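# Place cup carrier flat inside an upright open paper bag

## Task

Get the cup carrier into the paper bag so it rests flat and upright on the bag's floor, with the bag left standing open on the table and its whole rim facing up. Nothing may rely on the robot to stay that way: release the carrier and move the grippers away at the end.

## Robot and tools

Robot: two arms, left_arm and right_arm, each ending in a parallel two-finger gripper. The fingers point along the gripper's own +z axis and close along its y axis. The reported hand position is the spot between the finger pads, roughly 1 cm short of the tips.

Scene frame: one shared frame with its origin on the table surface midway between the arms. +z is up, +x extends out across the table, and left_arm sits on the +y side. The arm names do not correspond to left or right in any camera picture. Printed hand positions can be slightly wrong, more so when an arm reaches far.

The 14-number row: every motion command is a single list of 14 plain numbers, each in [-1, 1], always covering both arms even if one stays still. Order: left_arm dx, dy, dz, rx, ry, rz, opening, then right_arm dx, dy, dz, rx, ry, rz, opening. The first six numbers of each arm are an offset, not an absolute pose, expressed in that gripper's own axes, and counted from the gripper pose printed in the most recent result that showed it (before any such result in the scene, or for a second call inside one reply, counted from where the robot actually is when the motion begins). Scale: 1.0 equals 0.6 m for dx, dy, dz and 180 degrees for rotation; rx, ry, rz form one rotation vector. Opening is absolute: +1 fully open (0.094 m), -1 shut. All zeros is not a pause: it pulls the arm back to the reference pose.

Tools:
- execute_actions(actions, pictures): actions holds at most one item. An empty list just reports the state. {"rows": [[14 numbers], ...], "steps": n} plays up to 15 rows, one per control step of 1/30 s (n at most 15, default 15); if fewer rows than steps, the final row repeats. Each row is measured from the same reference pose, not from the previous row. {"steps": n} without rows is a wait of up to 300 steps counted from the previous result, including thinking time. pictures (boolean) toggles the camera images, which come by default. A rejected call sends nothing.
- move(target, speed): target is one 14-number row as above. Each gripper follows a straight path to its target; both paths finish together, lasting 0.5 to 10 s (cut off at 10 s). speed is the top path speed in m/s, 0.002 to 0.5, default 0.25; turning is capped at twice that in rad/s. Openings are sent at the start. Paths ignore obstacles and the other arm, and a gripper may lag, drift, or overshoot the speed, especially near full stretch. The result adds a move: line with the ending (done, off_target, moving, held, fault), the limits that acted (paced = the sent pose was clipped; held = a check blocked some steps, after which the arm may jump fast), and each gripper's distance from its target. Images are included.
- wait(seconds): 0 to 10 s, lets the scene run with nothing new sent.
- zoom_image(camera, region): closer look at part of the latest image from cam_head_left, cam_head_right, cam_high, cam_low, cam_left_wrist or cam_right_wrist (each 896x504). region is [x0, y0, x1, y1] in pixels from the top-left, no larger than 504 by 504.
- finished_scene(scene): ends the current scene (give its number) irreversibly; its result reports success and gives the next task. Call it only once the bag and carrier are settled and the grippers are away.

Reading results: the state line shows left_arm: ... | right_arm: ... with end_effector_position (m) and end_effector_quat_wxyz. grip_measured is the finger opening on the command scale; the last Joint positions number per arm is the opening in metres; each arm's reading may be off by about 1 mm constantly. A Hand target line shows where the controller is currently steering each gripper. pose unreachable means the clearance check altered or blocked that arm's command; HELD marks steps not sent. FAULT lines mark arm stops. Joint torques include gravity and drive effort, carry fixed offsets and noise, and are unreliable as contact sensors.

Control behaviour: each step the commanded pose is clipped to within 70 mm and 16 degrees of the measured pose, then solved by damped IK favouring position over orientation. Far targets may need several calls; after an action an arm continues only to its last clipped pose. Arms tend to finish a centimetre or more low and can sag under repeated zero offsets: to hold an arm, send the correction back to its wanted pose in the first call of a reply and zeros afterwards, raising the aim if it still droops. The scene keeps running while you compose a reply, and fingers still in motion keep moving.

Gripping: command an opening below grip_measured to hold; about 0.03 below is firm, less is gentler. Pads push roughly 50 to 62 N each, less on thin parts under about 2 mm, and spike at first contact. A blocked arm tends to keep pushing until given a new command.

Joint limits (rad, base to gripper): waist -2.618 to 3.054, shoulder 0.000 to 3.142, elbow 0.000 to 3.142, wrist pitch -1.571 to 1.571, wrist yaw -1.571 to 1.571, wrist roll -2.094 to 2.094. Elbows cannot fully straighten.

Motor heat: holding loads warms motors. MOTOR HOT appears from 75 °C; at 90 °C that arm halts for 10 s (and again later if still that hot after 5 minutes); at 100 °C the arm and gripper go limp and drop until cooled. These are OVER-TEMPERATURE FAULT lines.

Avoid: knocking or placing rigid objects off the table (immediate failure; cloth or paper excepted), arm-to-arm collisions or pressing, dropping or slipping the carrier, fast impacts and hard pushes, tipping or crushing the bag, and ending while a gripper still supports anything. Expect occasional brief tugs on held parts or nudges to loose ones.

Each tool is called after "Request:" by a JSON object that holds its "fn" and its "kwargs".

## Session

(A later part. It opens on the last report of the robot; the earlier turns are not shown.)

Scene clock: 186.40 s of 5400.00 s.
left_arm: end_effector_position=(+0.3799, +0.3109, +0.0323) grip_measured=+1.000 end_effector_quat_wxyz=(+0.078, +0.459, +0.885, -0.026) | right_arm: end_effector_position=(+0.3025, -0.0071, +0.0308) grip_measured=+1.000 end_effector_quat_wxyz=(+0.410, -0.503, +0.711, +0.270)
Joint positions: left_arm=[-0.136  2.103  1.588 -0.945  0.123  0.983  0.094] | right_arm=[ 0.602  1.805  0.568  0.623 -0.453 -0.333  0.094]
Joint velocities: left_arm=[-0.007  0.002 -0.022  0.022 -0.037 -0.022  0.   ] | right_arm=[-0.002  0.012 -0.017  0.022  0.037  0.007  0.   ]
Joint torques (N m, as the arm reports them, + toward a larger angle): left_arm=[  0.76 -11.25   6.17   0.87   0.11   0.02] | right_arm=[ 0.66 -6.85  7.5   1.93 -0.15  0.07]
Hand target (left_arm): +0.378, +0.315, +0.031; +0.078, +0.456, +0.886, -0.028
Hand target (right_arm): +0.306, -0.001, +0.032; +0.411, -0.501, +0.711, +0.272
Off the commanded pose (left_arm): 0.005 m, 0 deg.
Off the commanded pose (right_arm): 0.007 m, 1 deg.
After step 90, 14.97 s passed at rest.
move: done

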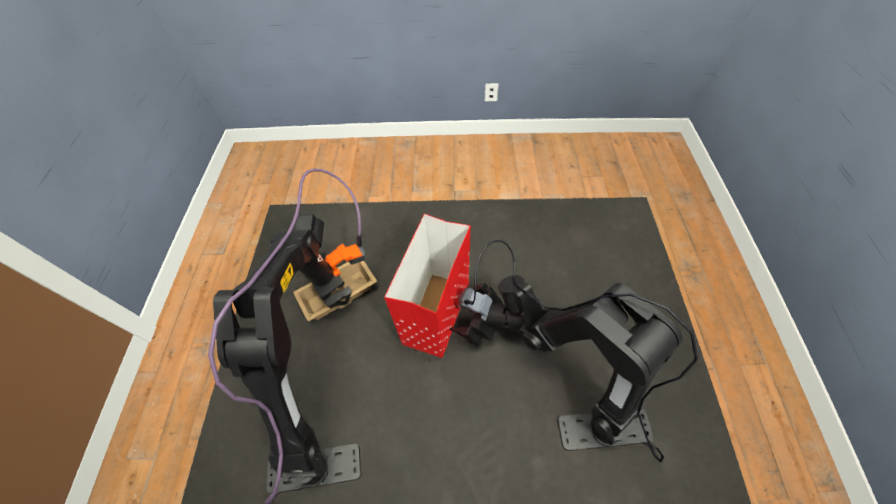

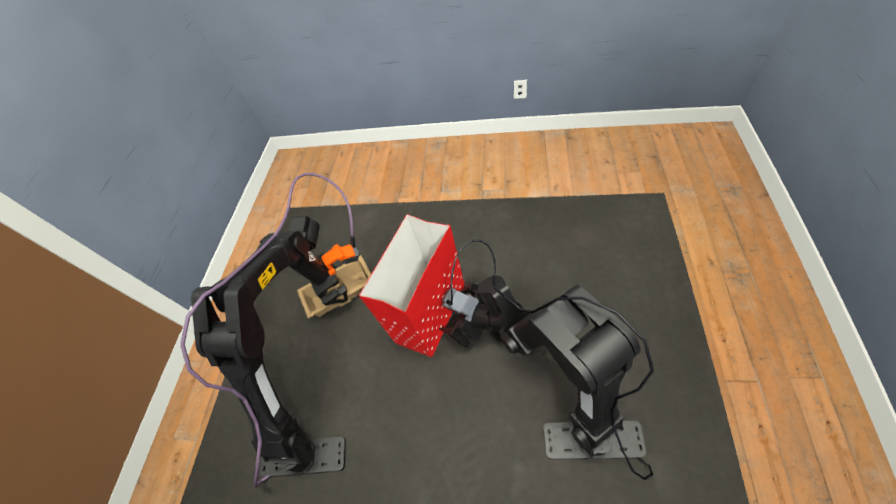

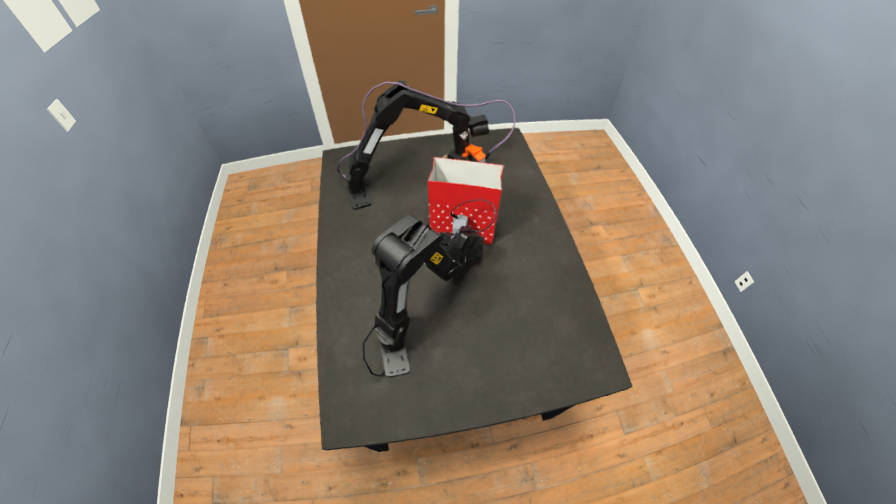

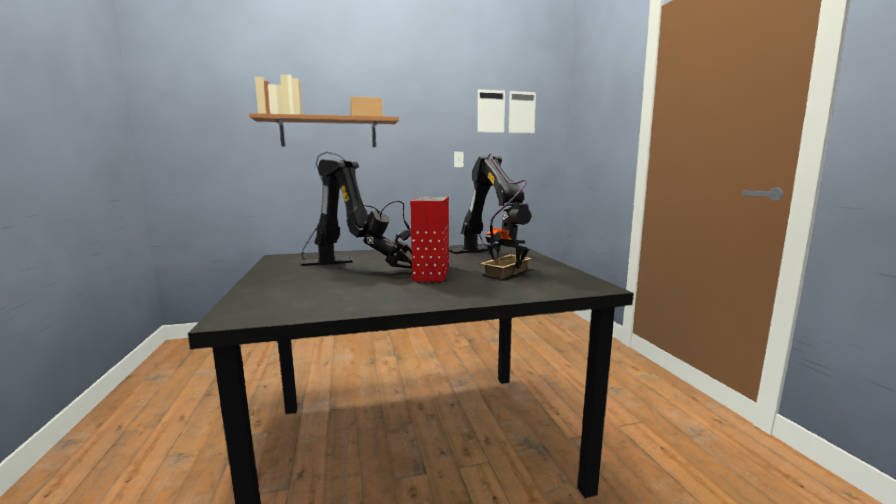

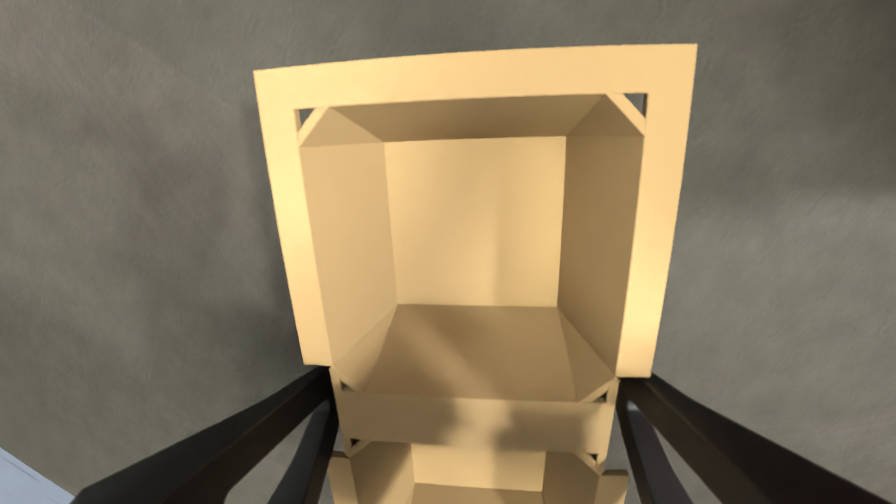

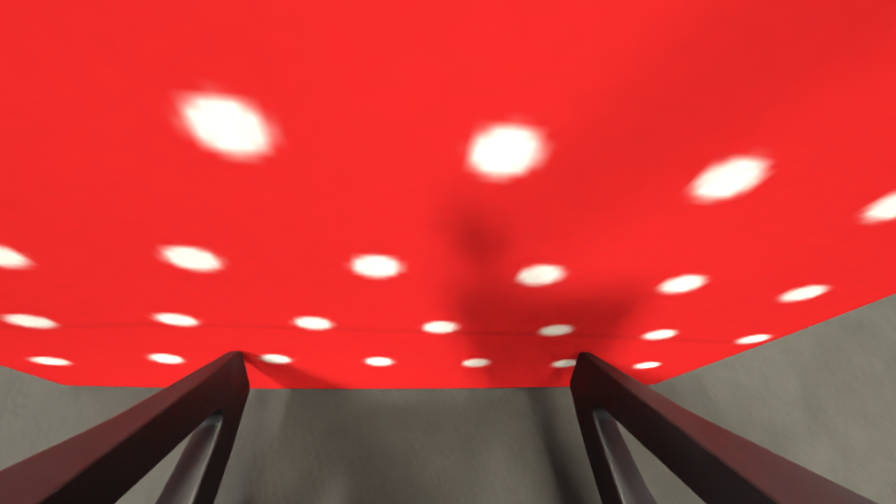

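Request:
{"fn": "move", "kwargs": {"target": [0, 0, 0, 0, 0, 0, 0.64, -0.0436, 0.0375, 0.0656, 0.0214, 0, 0.013, 1.0], "speed": 0.05}}

Scene clock: 193.80 s of 5400.00 s.
left_arm: end_effector_position=(+0.3799, +0.3113, +0.0323) grip_measured=+0.745 end_effector_quat_wxyz=(+0.078, +0.459, +0.885, -0.025) | right_arm: end_effector_position=(+0.2954, +0.0382, +0.0311) grip_measured=+1.000 end_effector_quat_wxyz=(+0.420, -0.479, +0.729, +0.250)
Joint positions: left_arm=[-0.136  2.103  1.588 -0.945  0.12   0.983  0.082] | right_arm=[ 0.775  1.867  0.648  0.651 -0.243 -0.196  0.094]
Joint velocities: left_arm=[-0.002  0.007  0.007 -0.051 -0.037 -0.007 -0.   ] | right_arm=[ 0.002 -0.012  0.007  0.007  0.022  0.007  0.   ]
Joint torques (N m, as the arm reports them, + toward a larger angle): left_arm=[ -0.01 -10.87   7.19   0.8    0.09  -0.03] | right_arm=[ 0.63 -7.56  7.78  2.04 -0.03  0.08]
Hand target (left_arm): +0.380, +0.311, +0.032; +0.078, +0.459, +0.885, -0.026
Hand target (right_arm): +0.298, +0.044, +0.032; +0.422, -0.476, +0.729, +0.252
Off the commanded pose (left_arm): 0.000 m, 0 deg.
Off the commanded pose (right_arm): 0.007 m, 1 deg.
After step 90, 2.93 s passed at rest.
move: done

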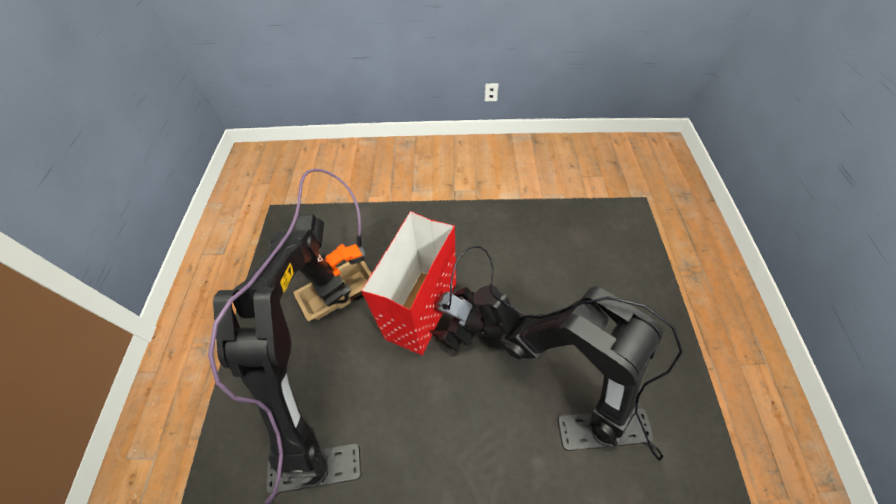

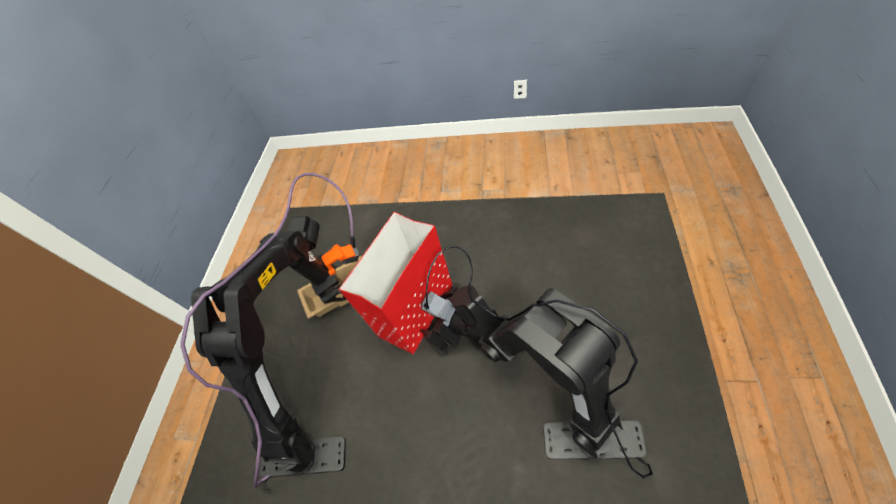

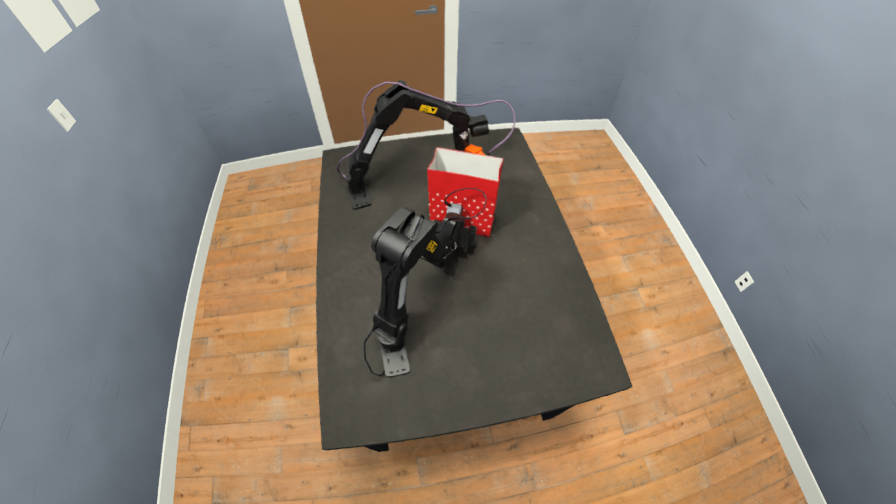

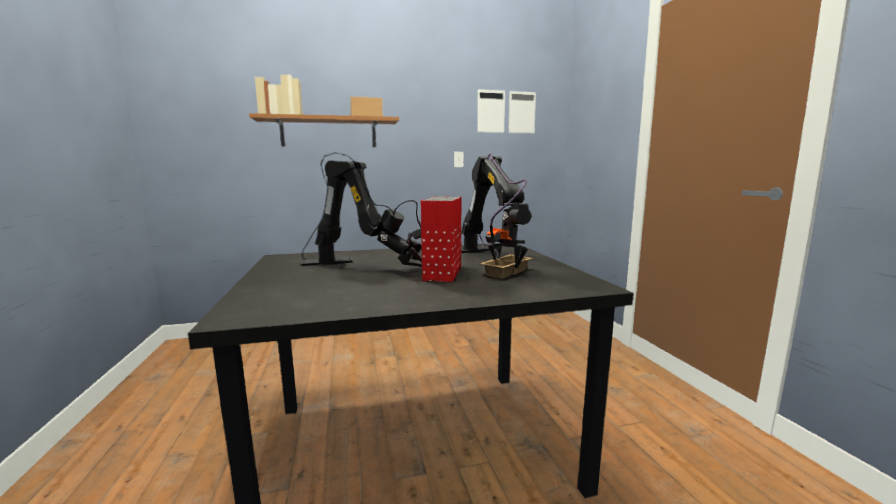

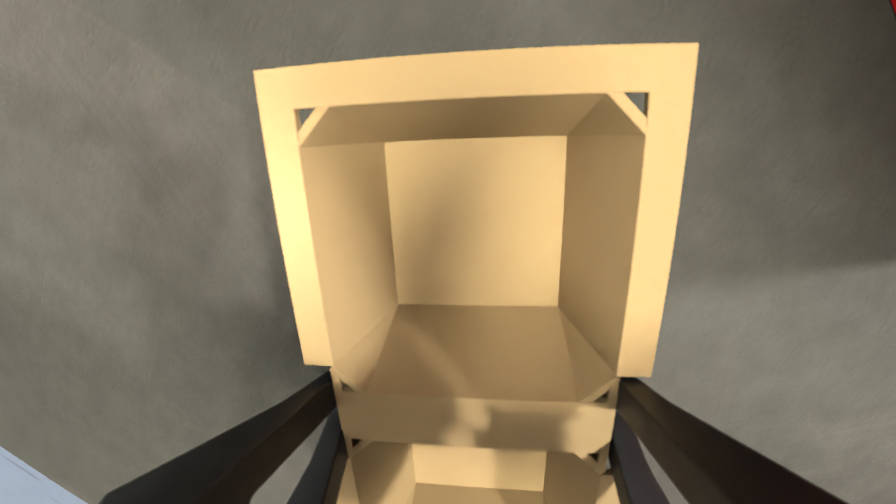

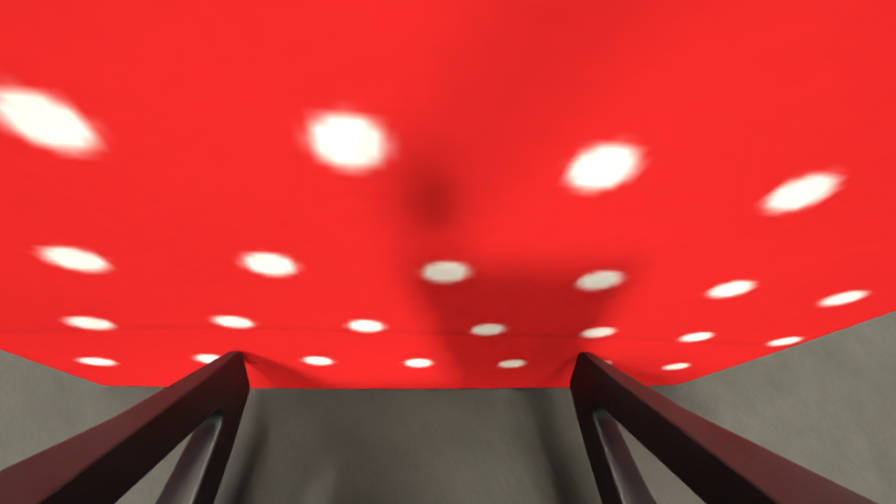

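Request:
{"fn": "move", "kwargs": {"target": [-0.023, -0.0337, -0.526, -0.0976, -0.1073, -0.2897, 0.64, -0.0363, 0.0357, 0.053, 0.0237, 0, 0.0145, 1.0], "speed": 0.17}}

Scene clock: 223.03 s of 5400.00 s.
left_arm: end_effector_position=(+0.3381, +0.3258, +0.3396) grip_measured=+0.746 end_effector_quat_wxyz=(+0.269, +0.002, +0.963, +0.001) | right_arm: end_effector_position=(+0.2930, +0.0771, +0.0361) grip_measured=+1.000 end_effector_quat_wxyz=(+0.440, -0.447, +0.743, +0.232)
Joint positions: left_arm=[-0.144  1.769  2.294 -1.551  0.012  0.026  0.082] | right_arm=[ 0.903  1.93   0.748  0.651 -0.057 -0.09   0.094]
Joint velocities: left_arm=[-0.002 -0.007 -0.017 -0.007  0.007 -0.066  0.   ] | right_arm=[-0.007  0.002  0.007 -0.051 -0.007 -0.022  0.   ]
Joint torques (N m, as the arm reports them, + toward a larger angle): left_arm=[-0.82 -6.74  8.52  1.66 -0.08 -0.14] | right_arm=[ 0.73 -8.42  8.05  1.87  0.04  0.09]
Hand target (left_arm): +0.339, +0.323, +0.346; +0.279, +0.001, +0.960, +0.001
Hand target (right_arm): +0.292, +0.082, +0.032; +0.433, -0.447, +0.748, +0.231
Off the commanded pose (left_arm): 0.006 m, 0 deg.
Off the commanded pose (right_arm): 0.006 m, 1 deg.
joint sent to its limit (left arm) — the command would take joint 4 (wrist pitch) past its lower limit, so that joint was sent only as far as its limit.
After step 90, 22.70 s passed at rest.
move: done

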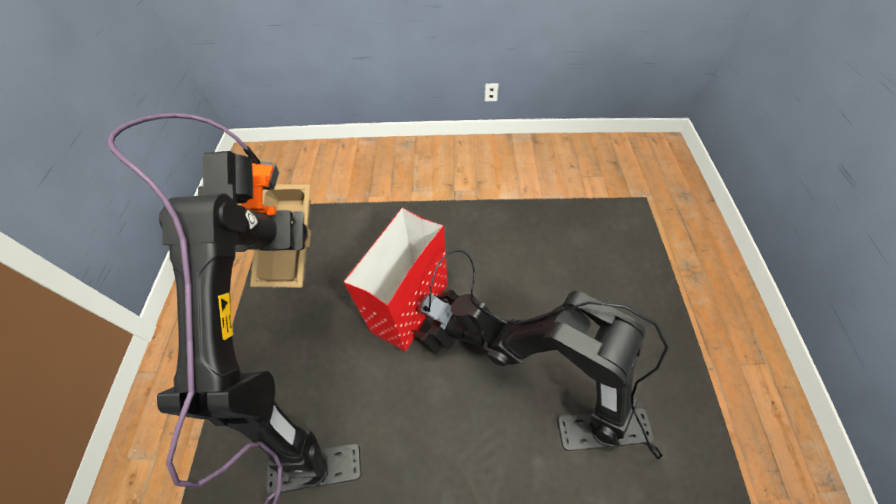

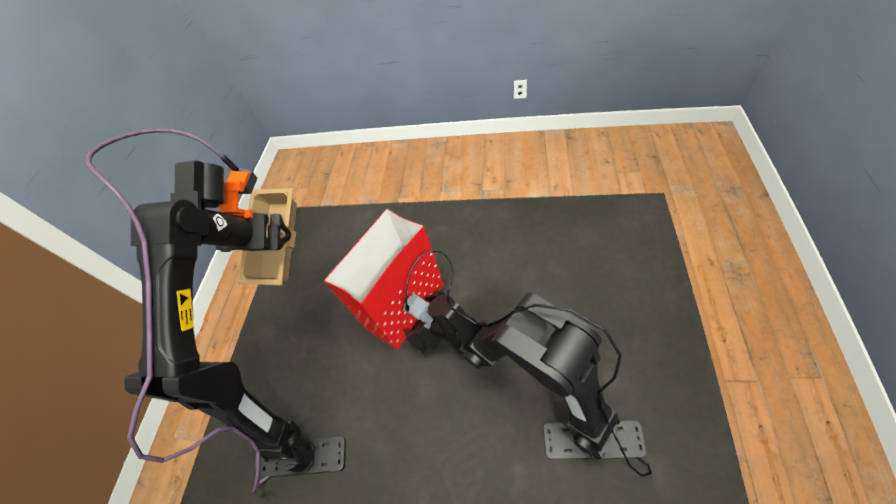

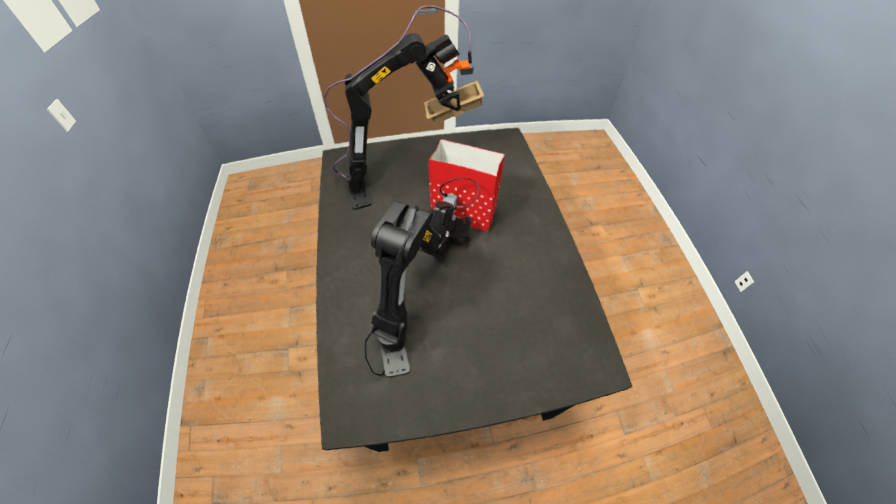

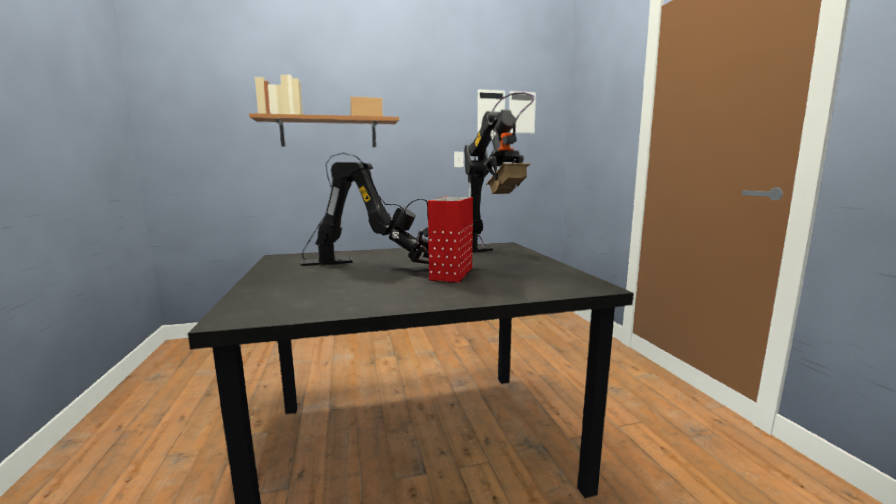

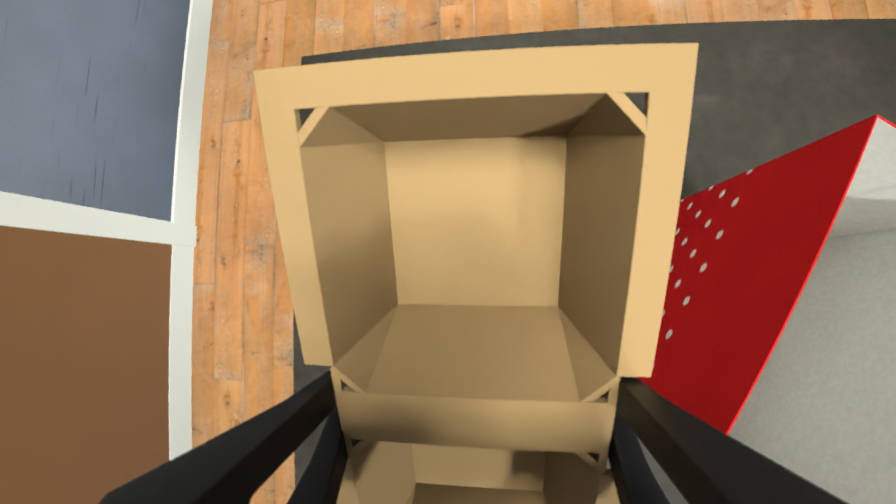

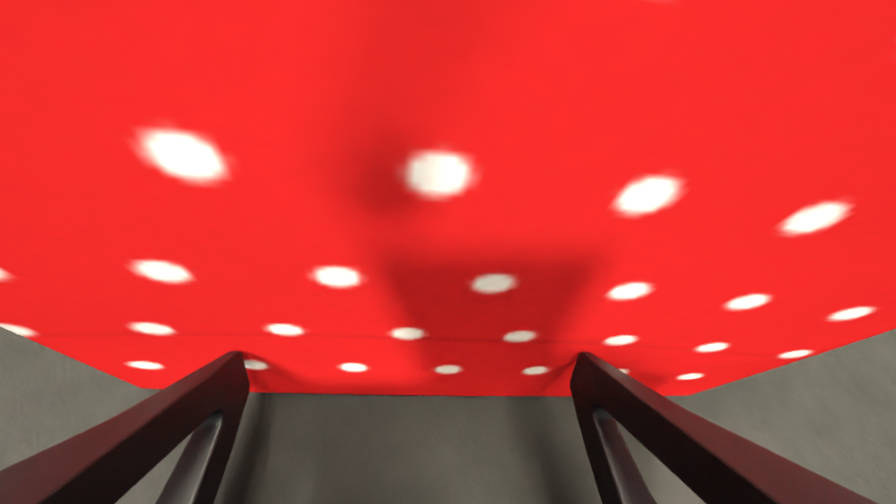

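Request:
{"fn": "zoom_image", "kwargs": {"camera": "cam_head_left", "region": [320, 190, 500, 370]}}

Region (320, 190, 500, 370) of cam_head_left's 896x504 image, scaled by 2.800, with more detail than that image has.

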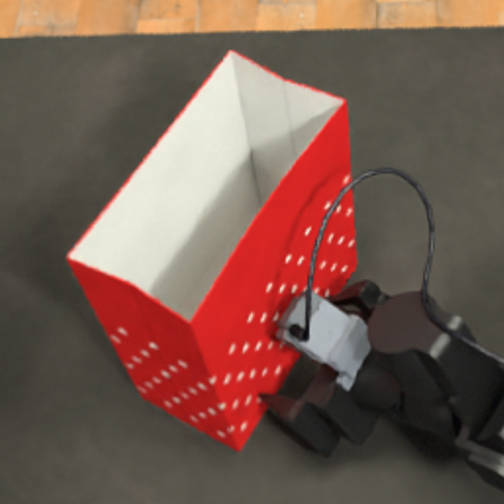

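Request:
{"fn": "move", "kwargs": {"target": [0.0655, -0.313, -0.056, 0.0863, -0.008, 0.1425, 0.64, 0.0512, -0.3113, -0.07, -0.1255, -0.0053, -0.0553, 1.0], "speed": 0.15}}

Scene clock: 272.70 s of 5400.00 s.
left_arm: end_effector_position=(+0.2848, +0.1390, +0.3374) grip_measured=+0.745 end_effector_quat_wxyz=(+0.255, +0.249, +0.932, -0.067) | right_arm: end_effector_position=(+0.4289, -0.0587, +0.0439) grip_measured=+1.000 end_effector_quat_wxyz=(+0.375, -0.578, +0.642, +0.336)
Joint positions: left_arm=[-0.663  1.74   2.253 -1.551  0.011  0.024  0.082] | right_arm=[ 0.21   2.122  1.232 -0.107 -0.944 -0.9    0.094]
Joint velocities: left_arm=[-0.007  0.017 -0.007 -0.007  0.022  0.037  0.   ] | right_arm=[-0.002  0.012  0.002 -0.007 -0.022 -0.007  0.   ]
Joint torques (N m, as the arm reports them, + toward a larger angle): left_arm=[-0.5  -6.42  9.    1.72 -0.05 -0.01] | right_arm=[  0.01 -10.63   8.56   1.21  -0.62  -0.12]
Hand target (left_arm): +0.287, +0.136, +0.347; +0.271, +0.251, +0.927, -0.069
Hand target (right_arm): +0.428, -0.057, +0.043; +0.369, -0.579, +0.639, +0.347
Off the commanded pose (left_arm): 0.010 m, 2 deg.
Off the commanded pose (right_arm): 0.004 m, 1 deg.
After step 90, 44.13 s passed at rest.
move: done

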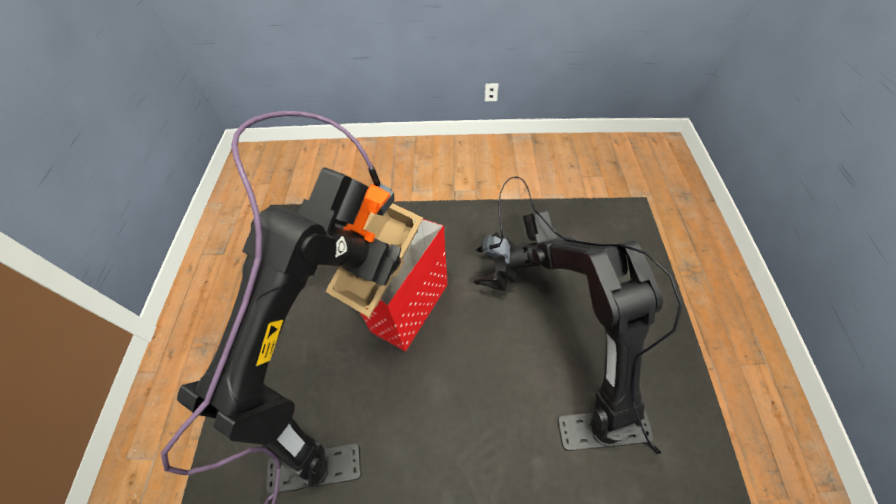

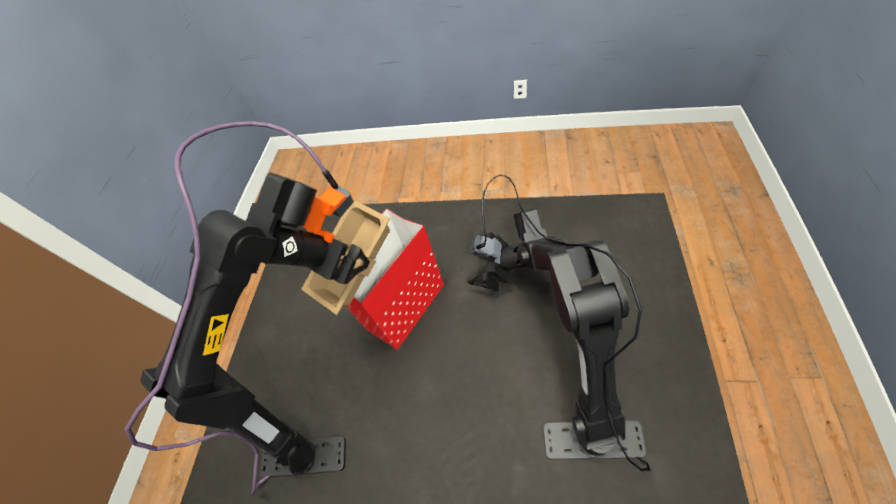

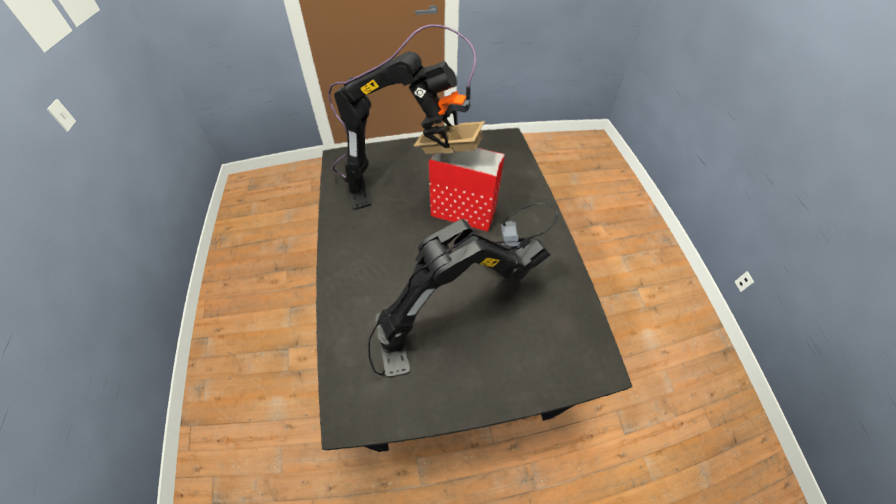

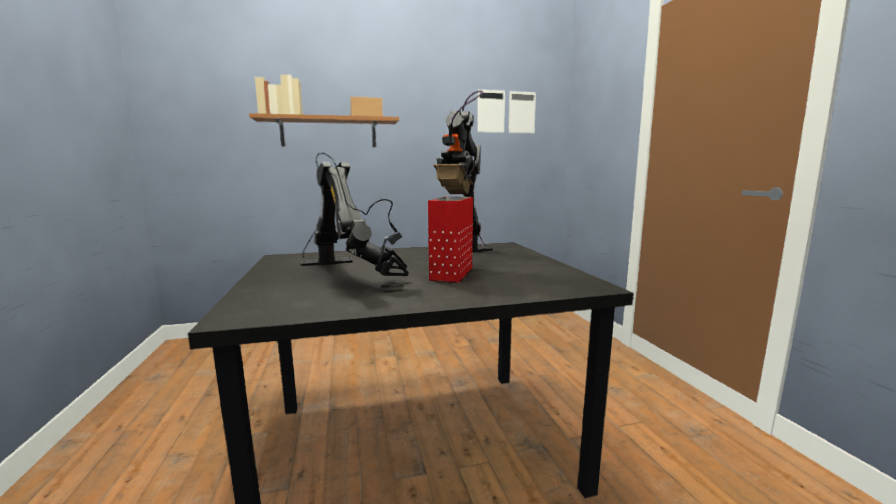

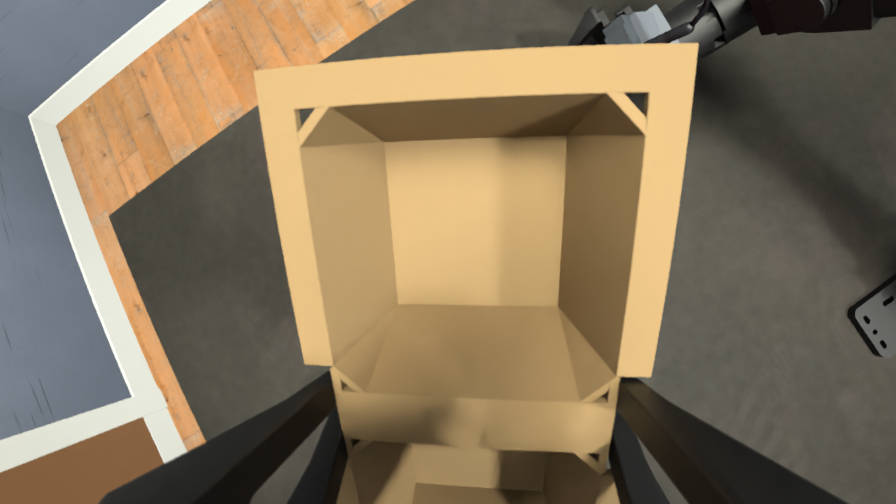

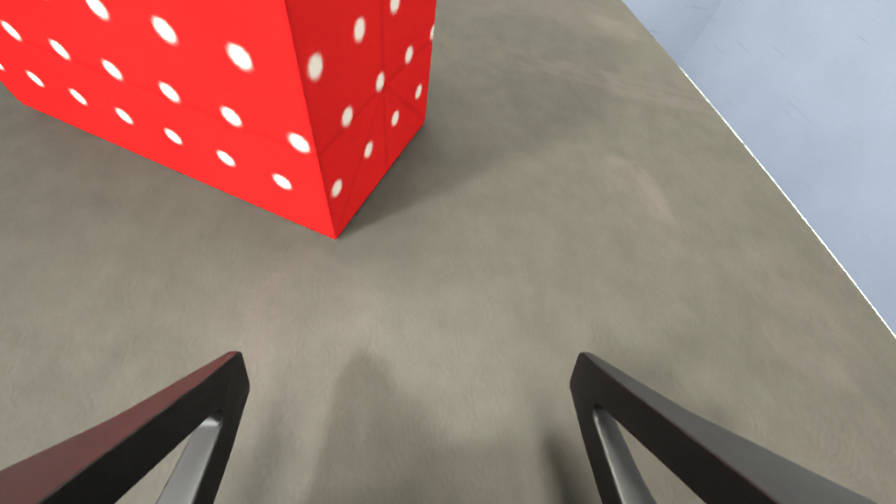

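Request:
{"fn": "execute_actions", "kwargs": {"actions": []}}

Scene clock: 284.13 s of 5400.00 s.
left_arm: end_effector_position=(+0.2848, +0.1390, +0.3374) grip_measured=+0.745 end_effector_quat_wxyz=(+0.255, +0.249, +0.932, -0.067) | right_arm: end_effector_position=(+0.4285, -0.0588, +0.0437) grip_measured=+1.000 end_effector_quat_wxyz=(+0.374, -0.579, +0.642, +0.337)
Joint positions: left_arm=[-0.663  1.74   2.253 -1.551  0.011  0.024  0.082] | right_arm=[ 0.21   2.122  1.232 -0.111 -0.944 -0.903  0.094]
Joint velocities: left_arm=[-0.012 -0.002 -0.002  0.007 -0.022 -0.022 -0.   ] | right_arm=[-0.007  0.007  0.027 -0.051  0.022  0.037  0.   ]
Joint torques (N m, as the arm reports them, + toward a larger angle): left_arm=[-0.52 -6.47  9.02  1.73 -0.05  0.  ] | right_arm=[ -0.01 -10.67   8.54   1.19  -0.61  -0.1 ]
Hand target (left_arm): +0.287, +0.136, +0.347; +0.271, +0.251, +0.927, -0.069
Hand target (right_arm): +0.428, -0.057, +0.043; +0.369, -0.579, +0.639, +0.347
Off the commanded pose (left_arm): 0.010 m, 2 deg.
Off the commanded pose (right_arm): 0.004 m, 1 deg.
Steps of this call (steps 1 to 90: nothing new was sent; then 8.43 s passed at rest). Readings (end_effector_position):
1: left_arm (+0.2848, +0.1390, +0.3374) | right_arm (+0.4289, -0.0587, +0.0439)
2: left_arm (+0.2848, +0.1390, +0.3374) | right_arm (+0.4288, -0.0587, +0.0439)
4: left_arm (+0.2848, +0.1390, +0.3374) | right_arm (+0.4287, -0.0588, +0.0438)
8: left_arm (+0.2848, +0.1390, +0.3374) | right_arm (+0.4286, -0.0588, +0.0437)
90: the state above

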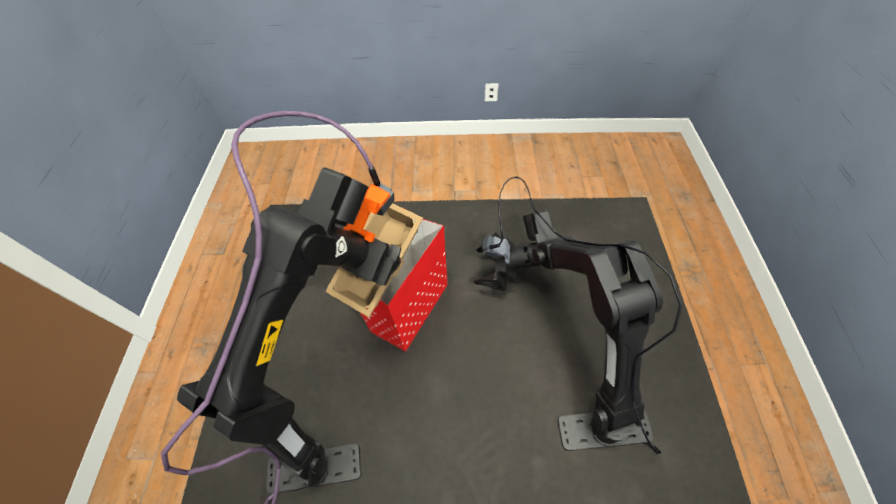

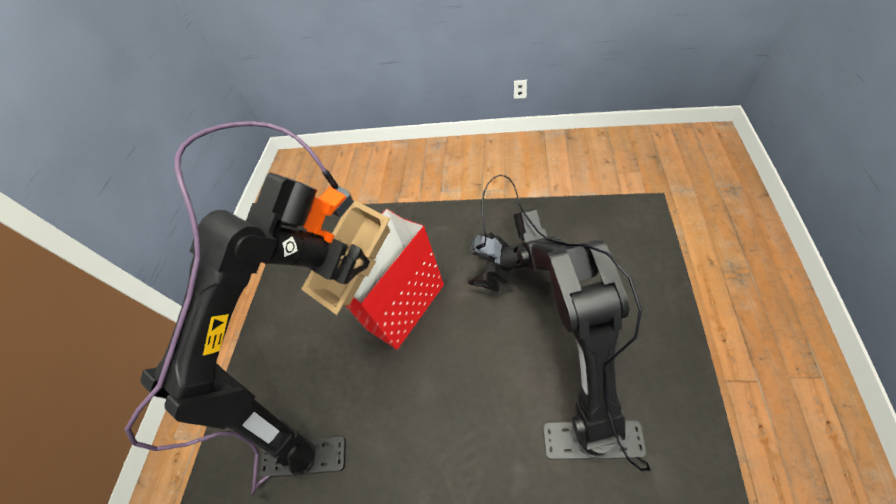

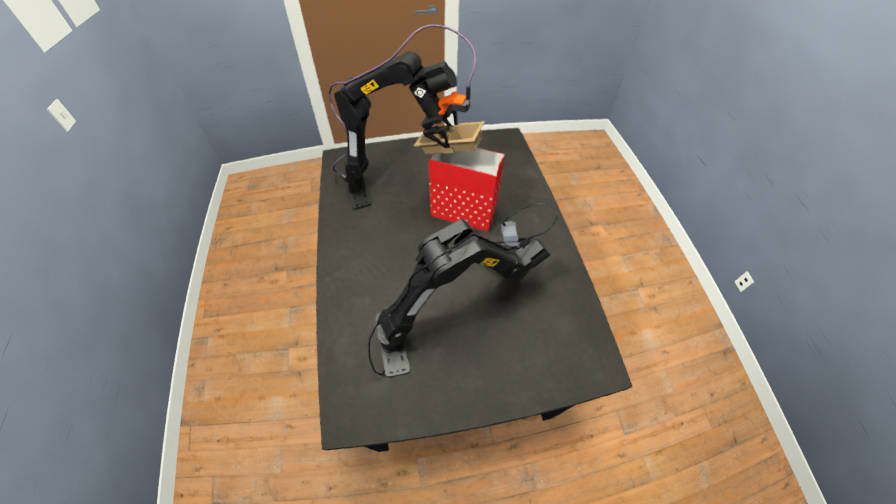

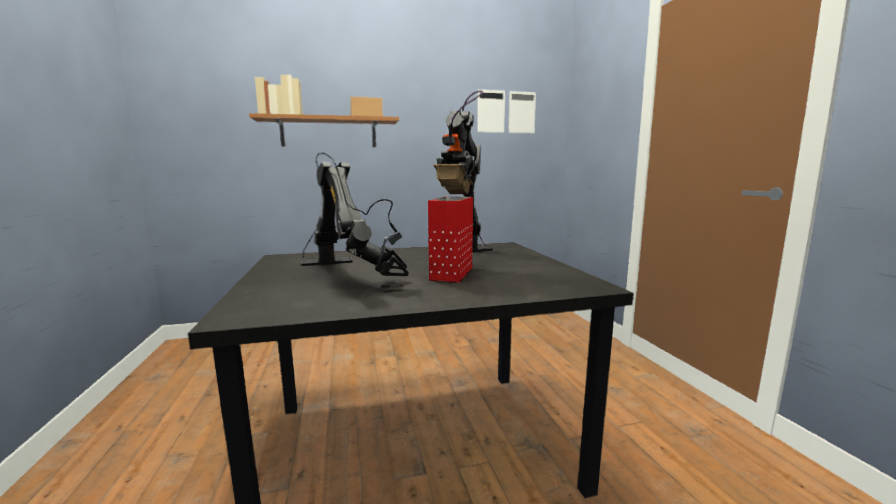

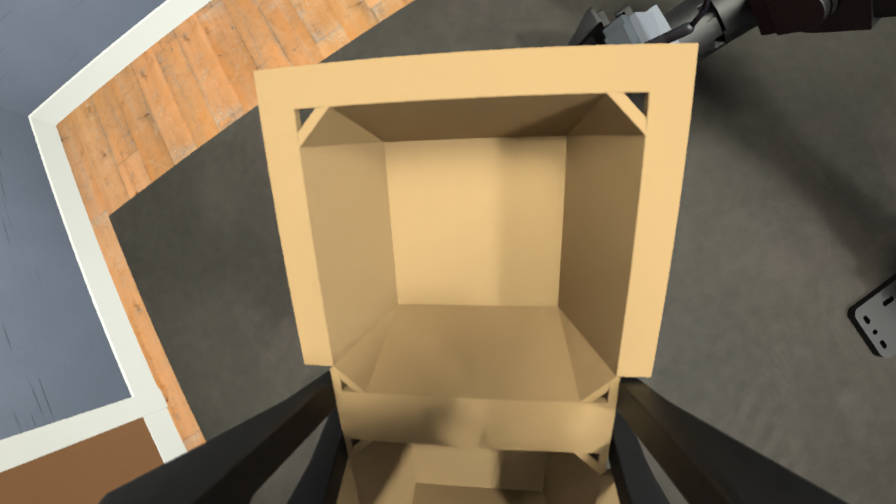

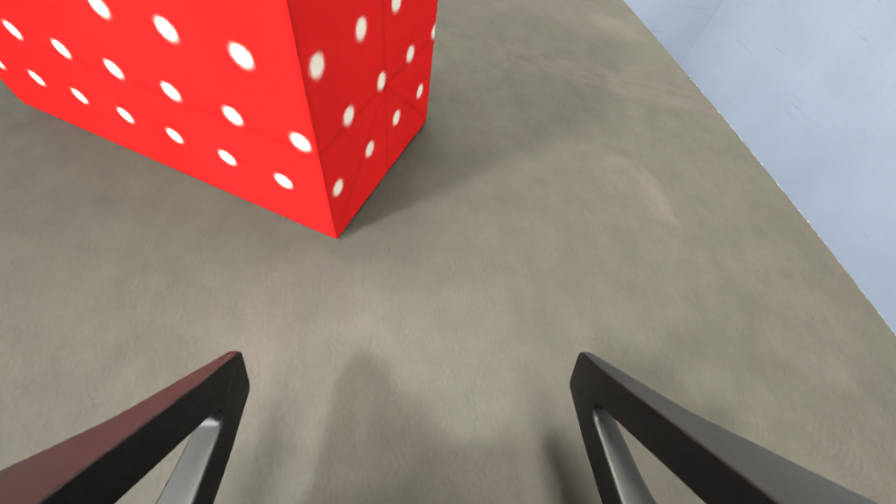

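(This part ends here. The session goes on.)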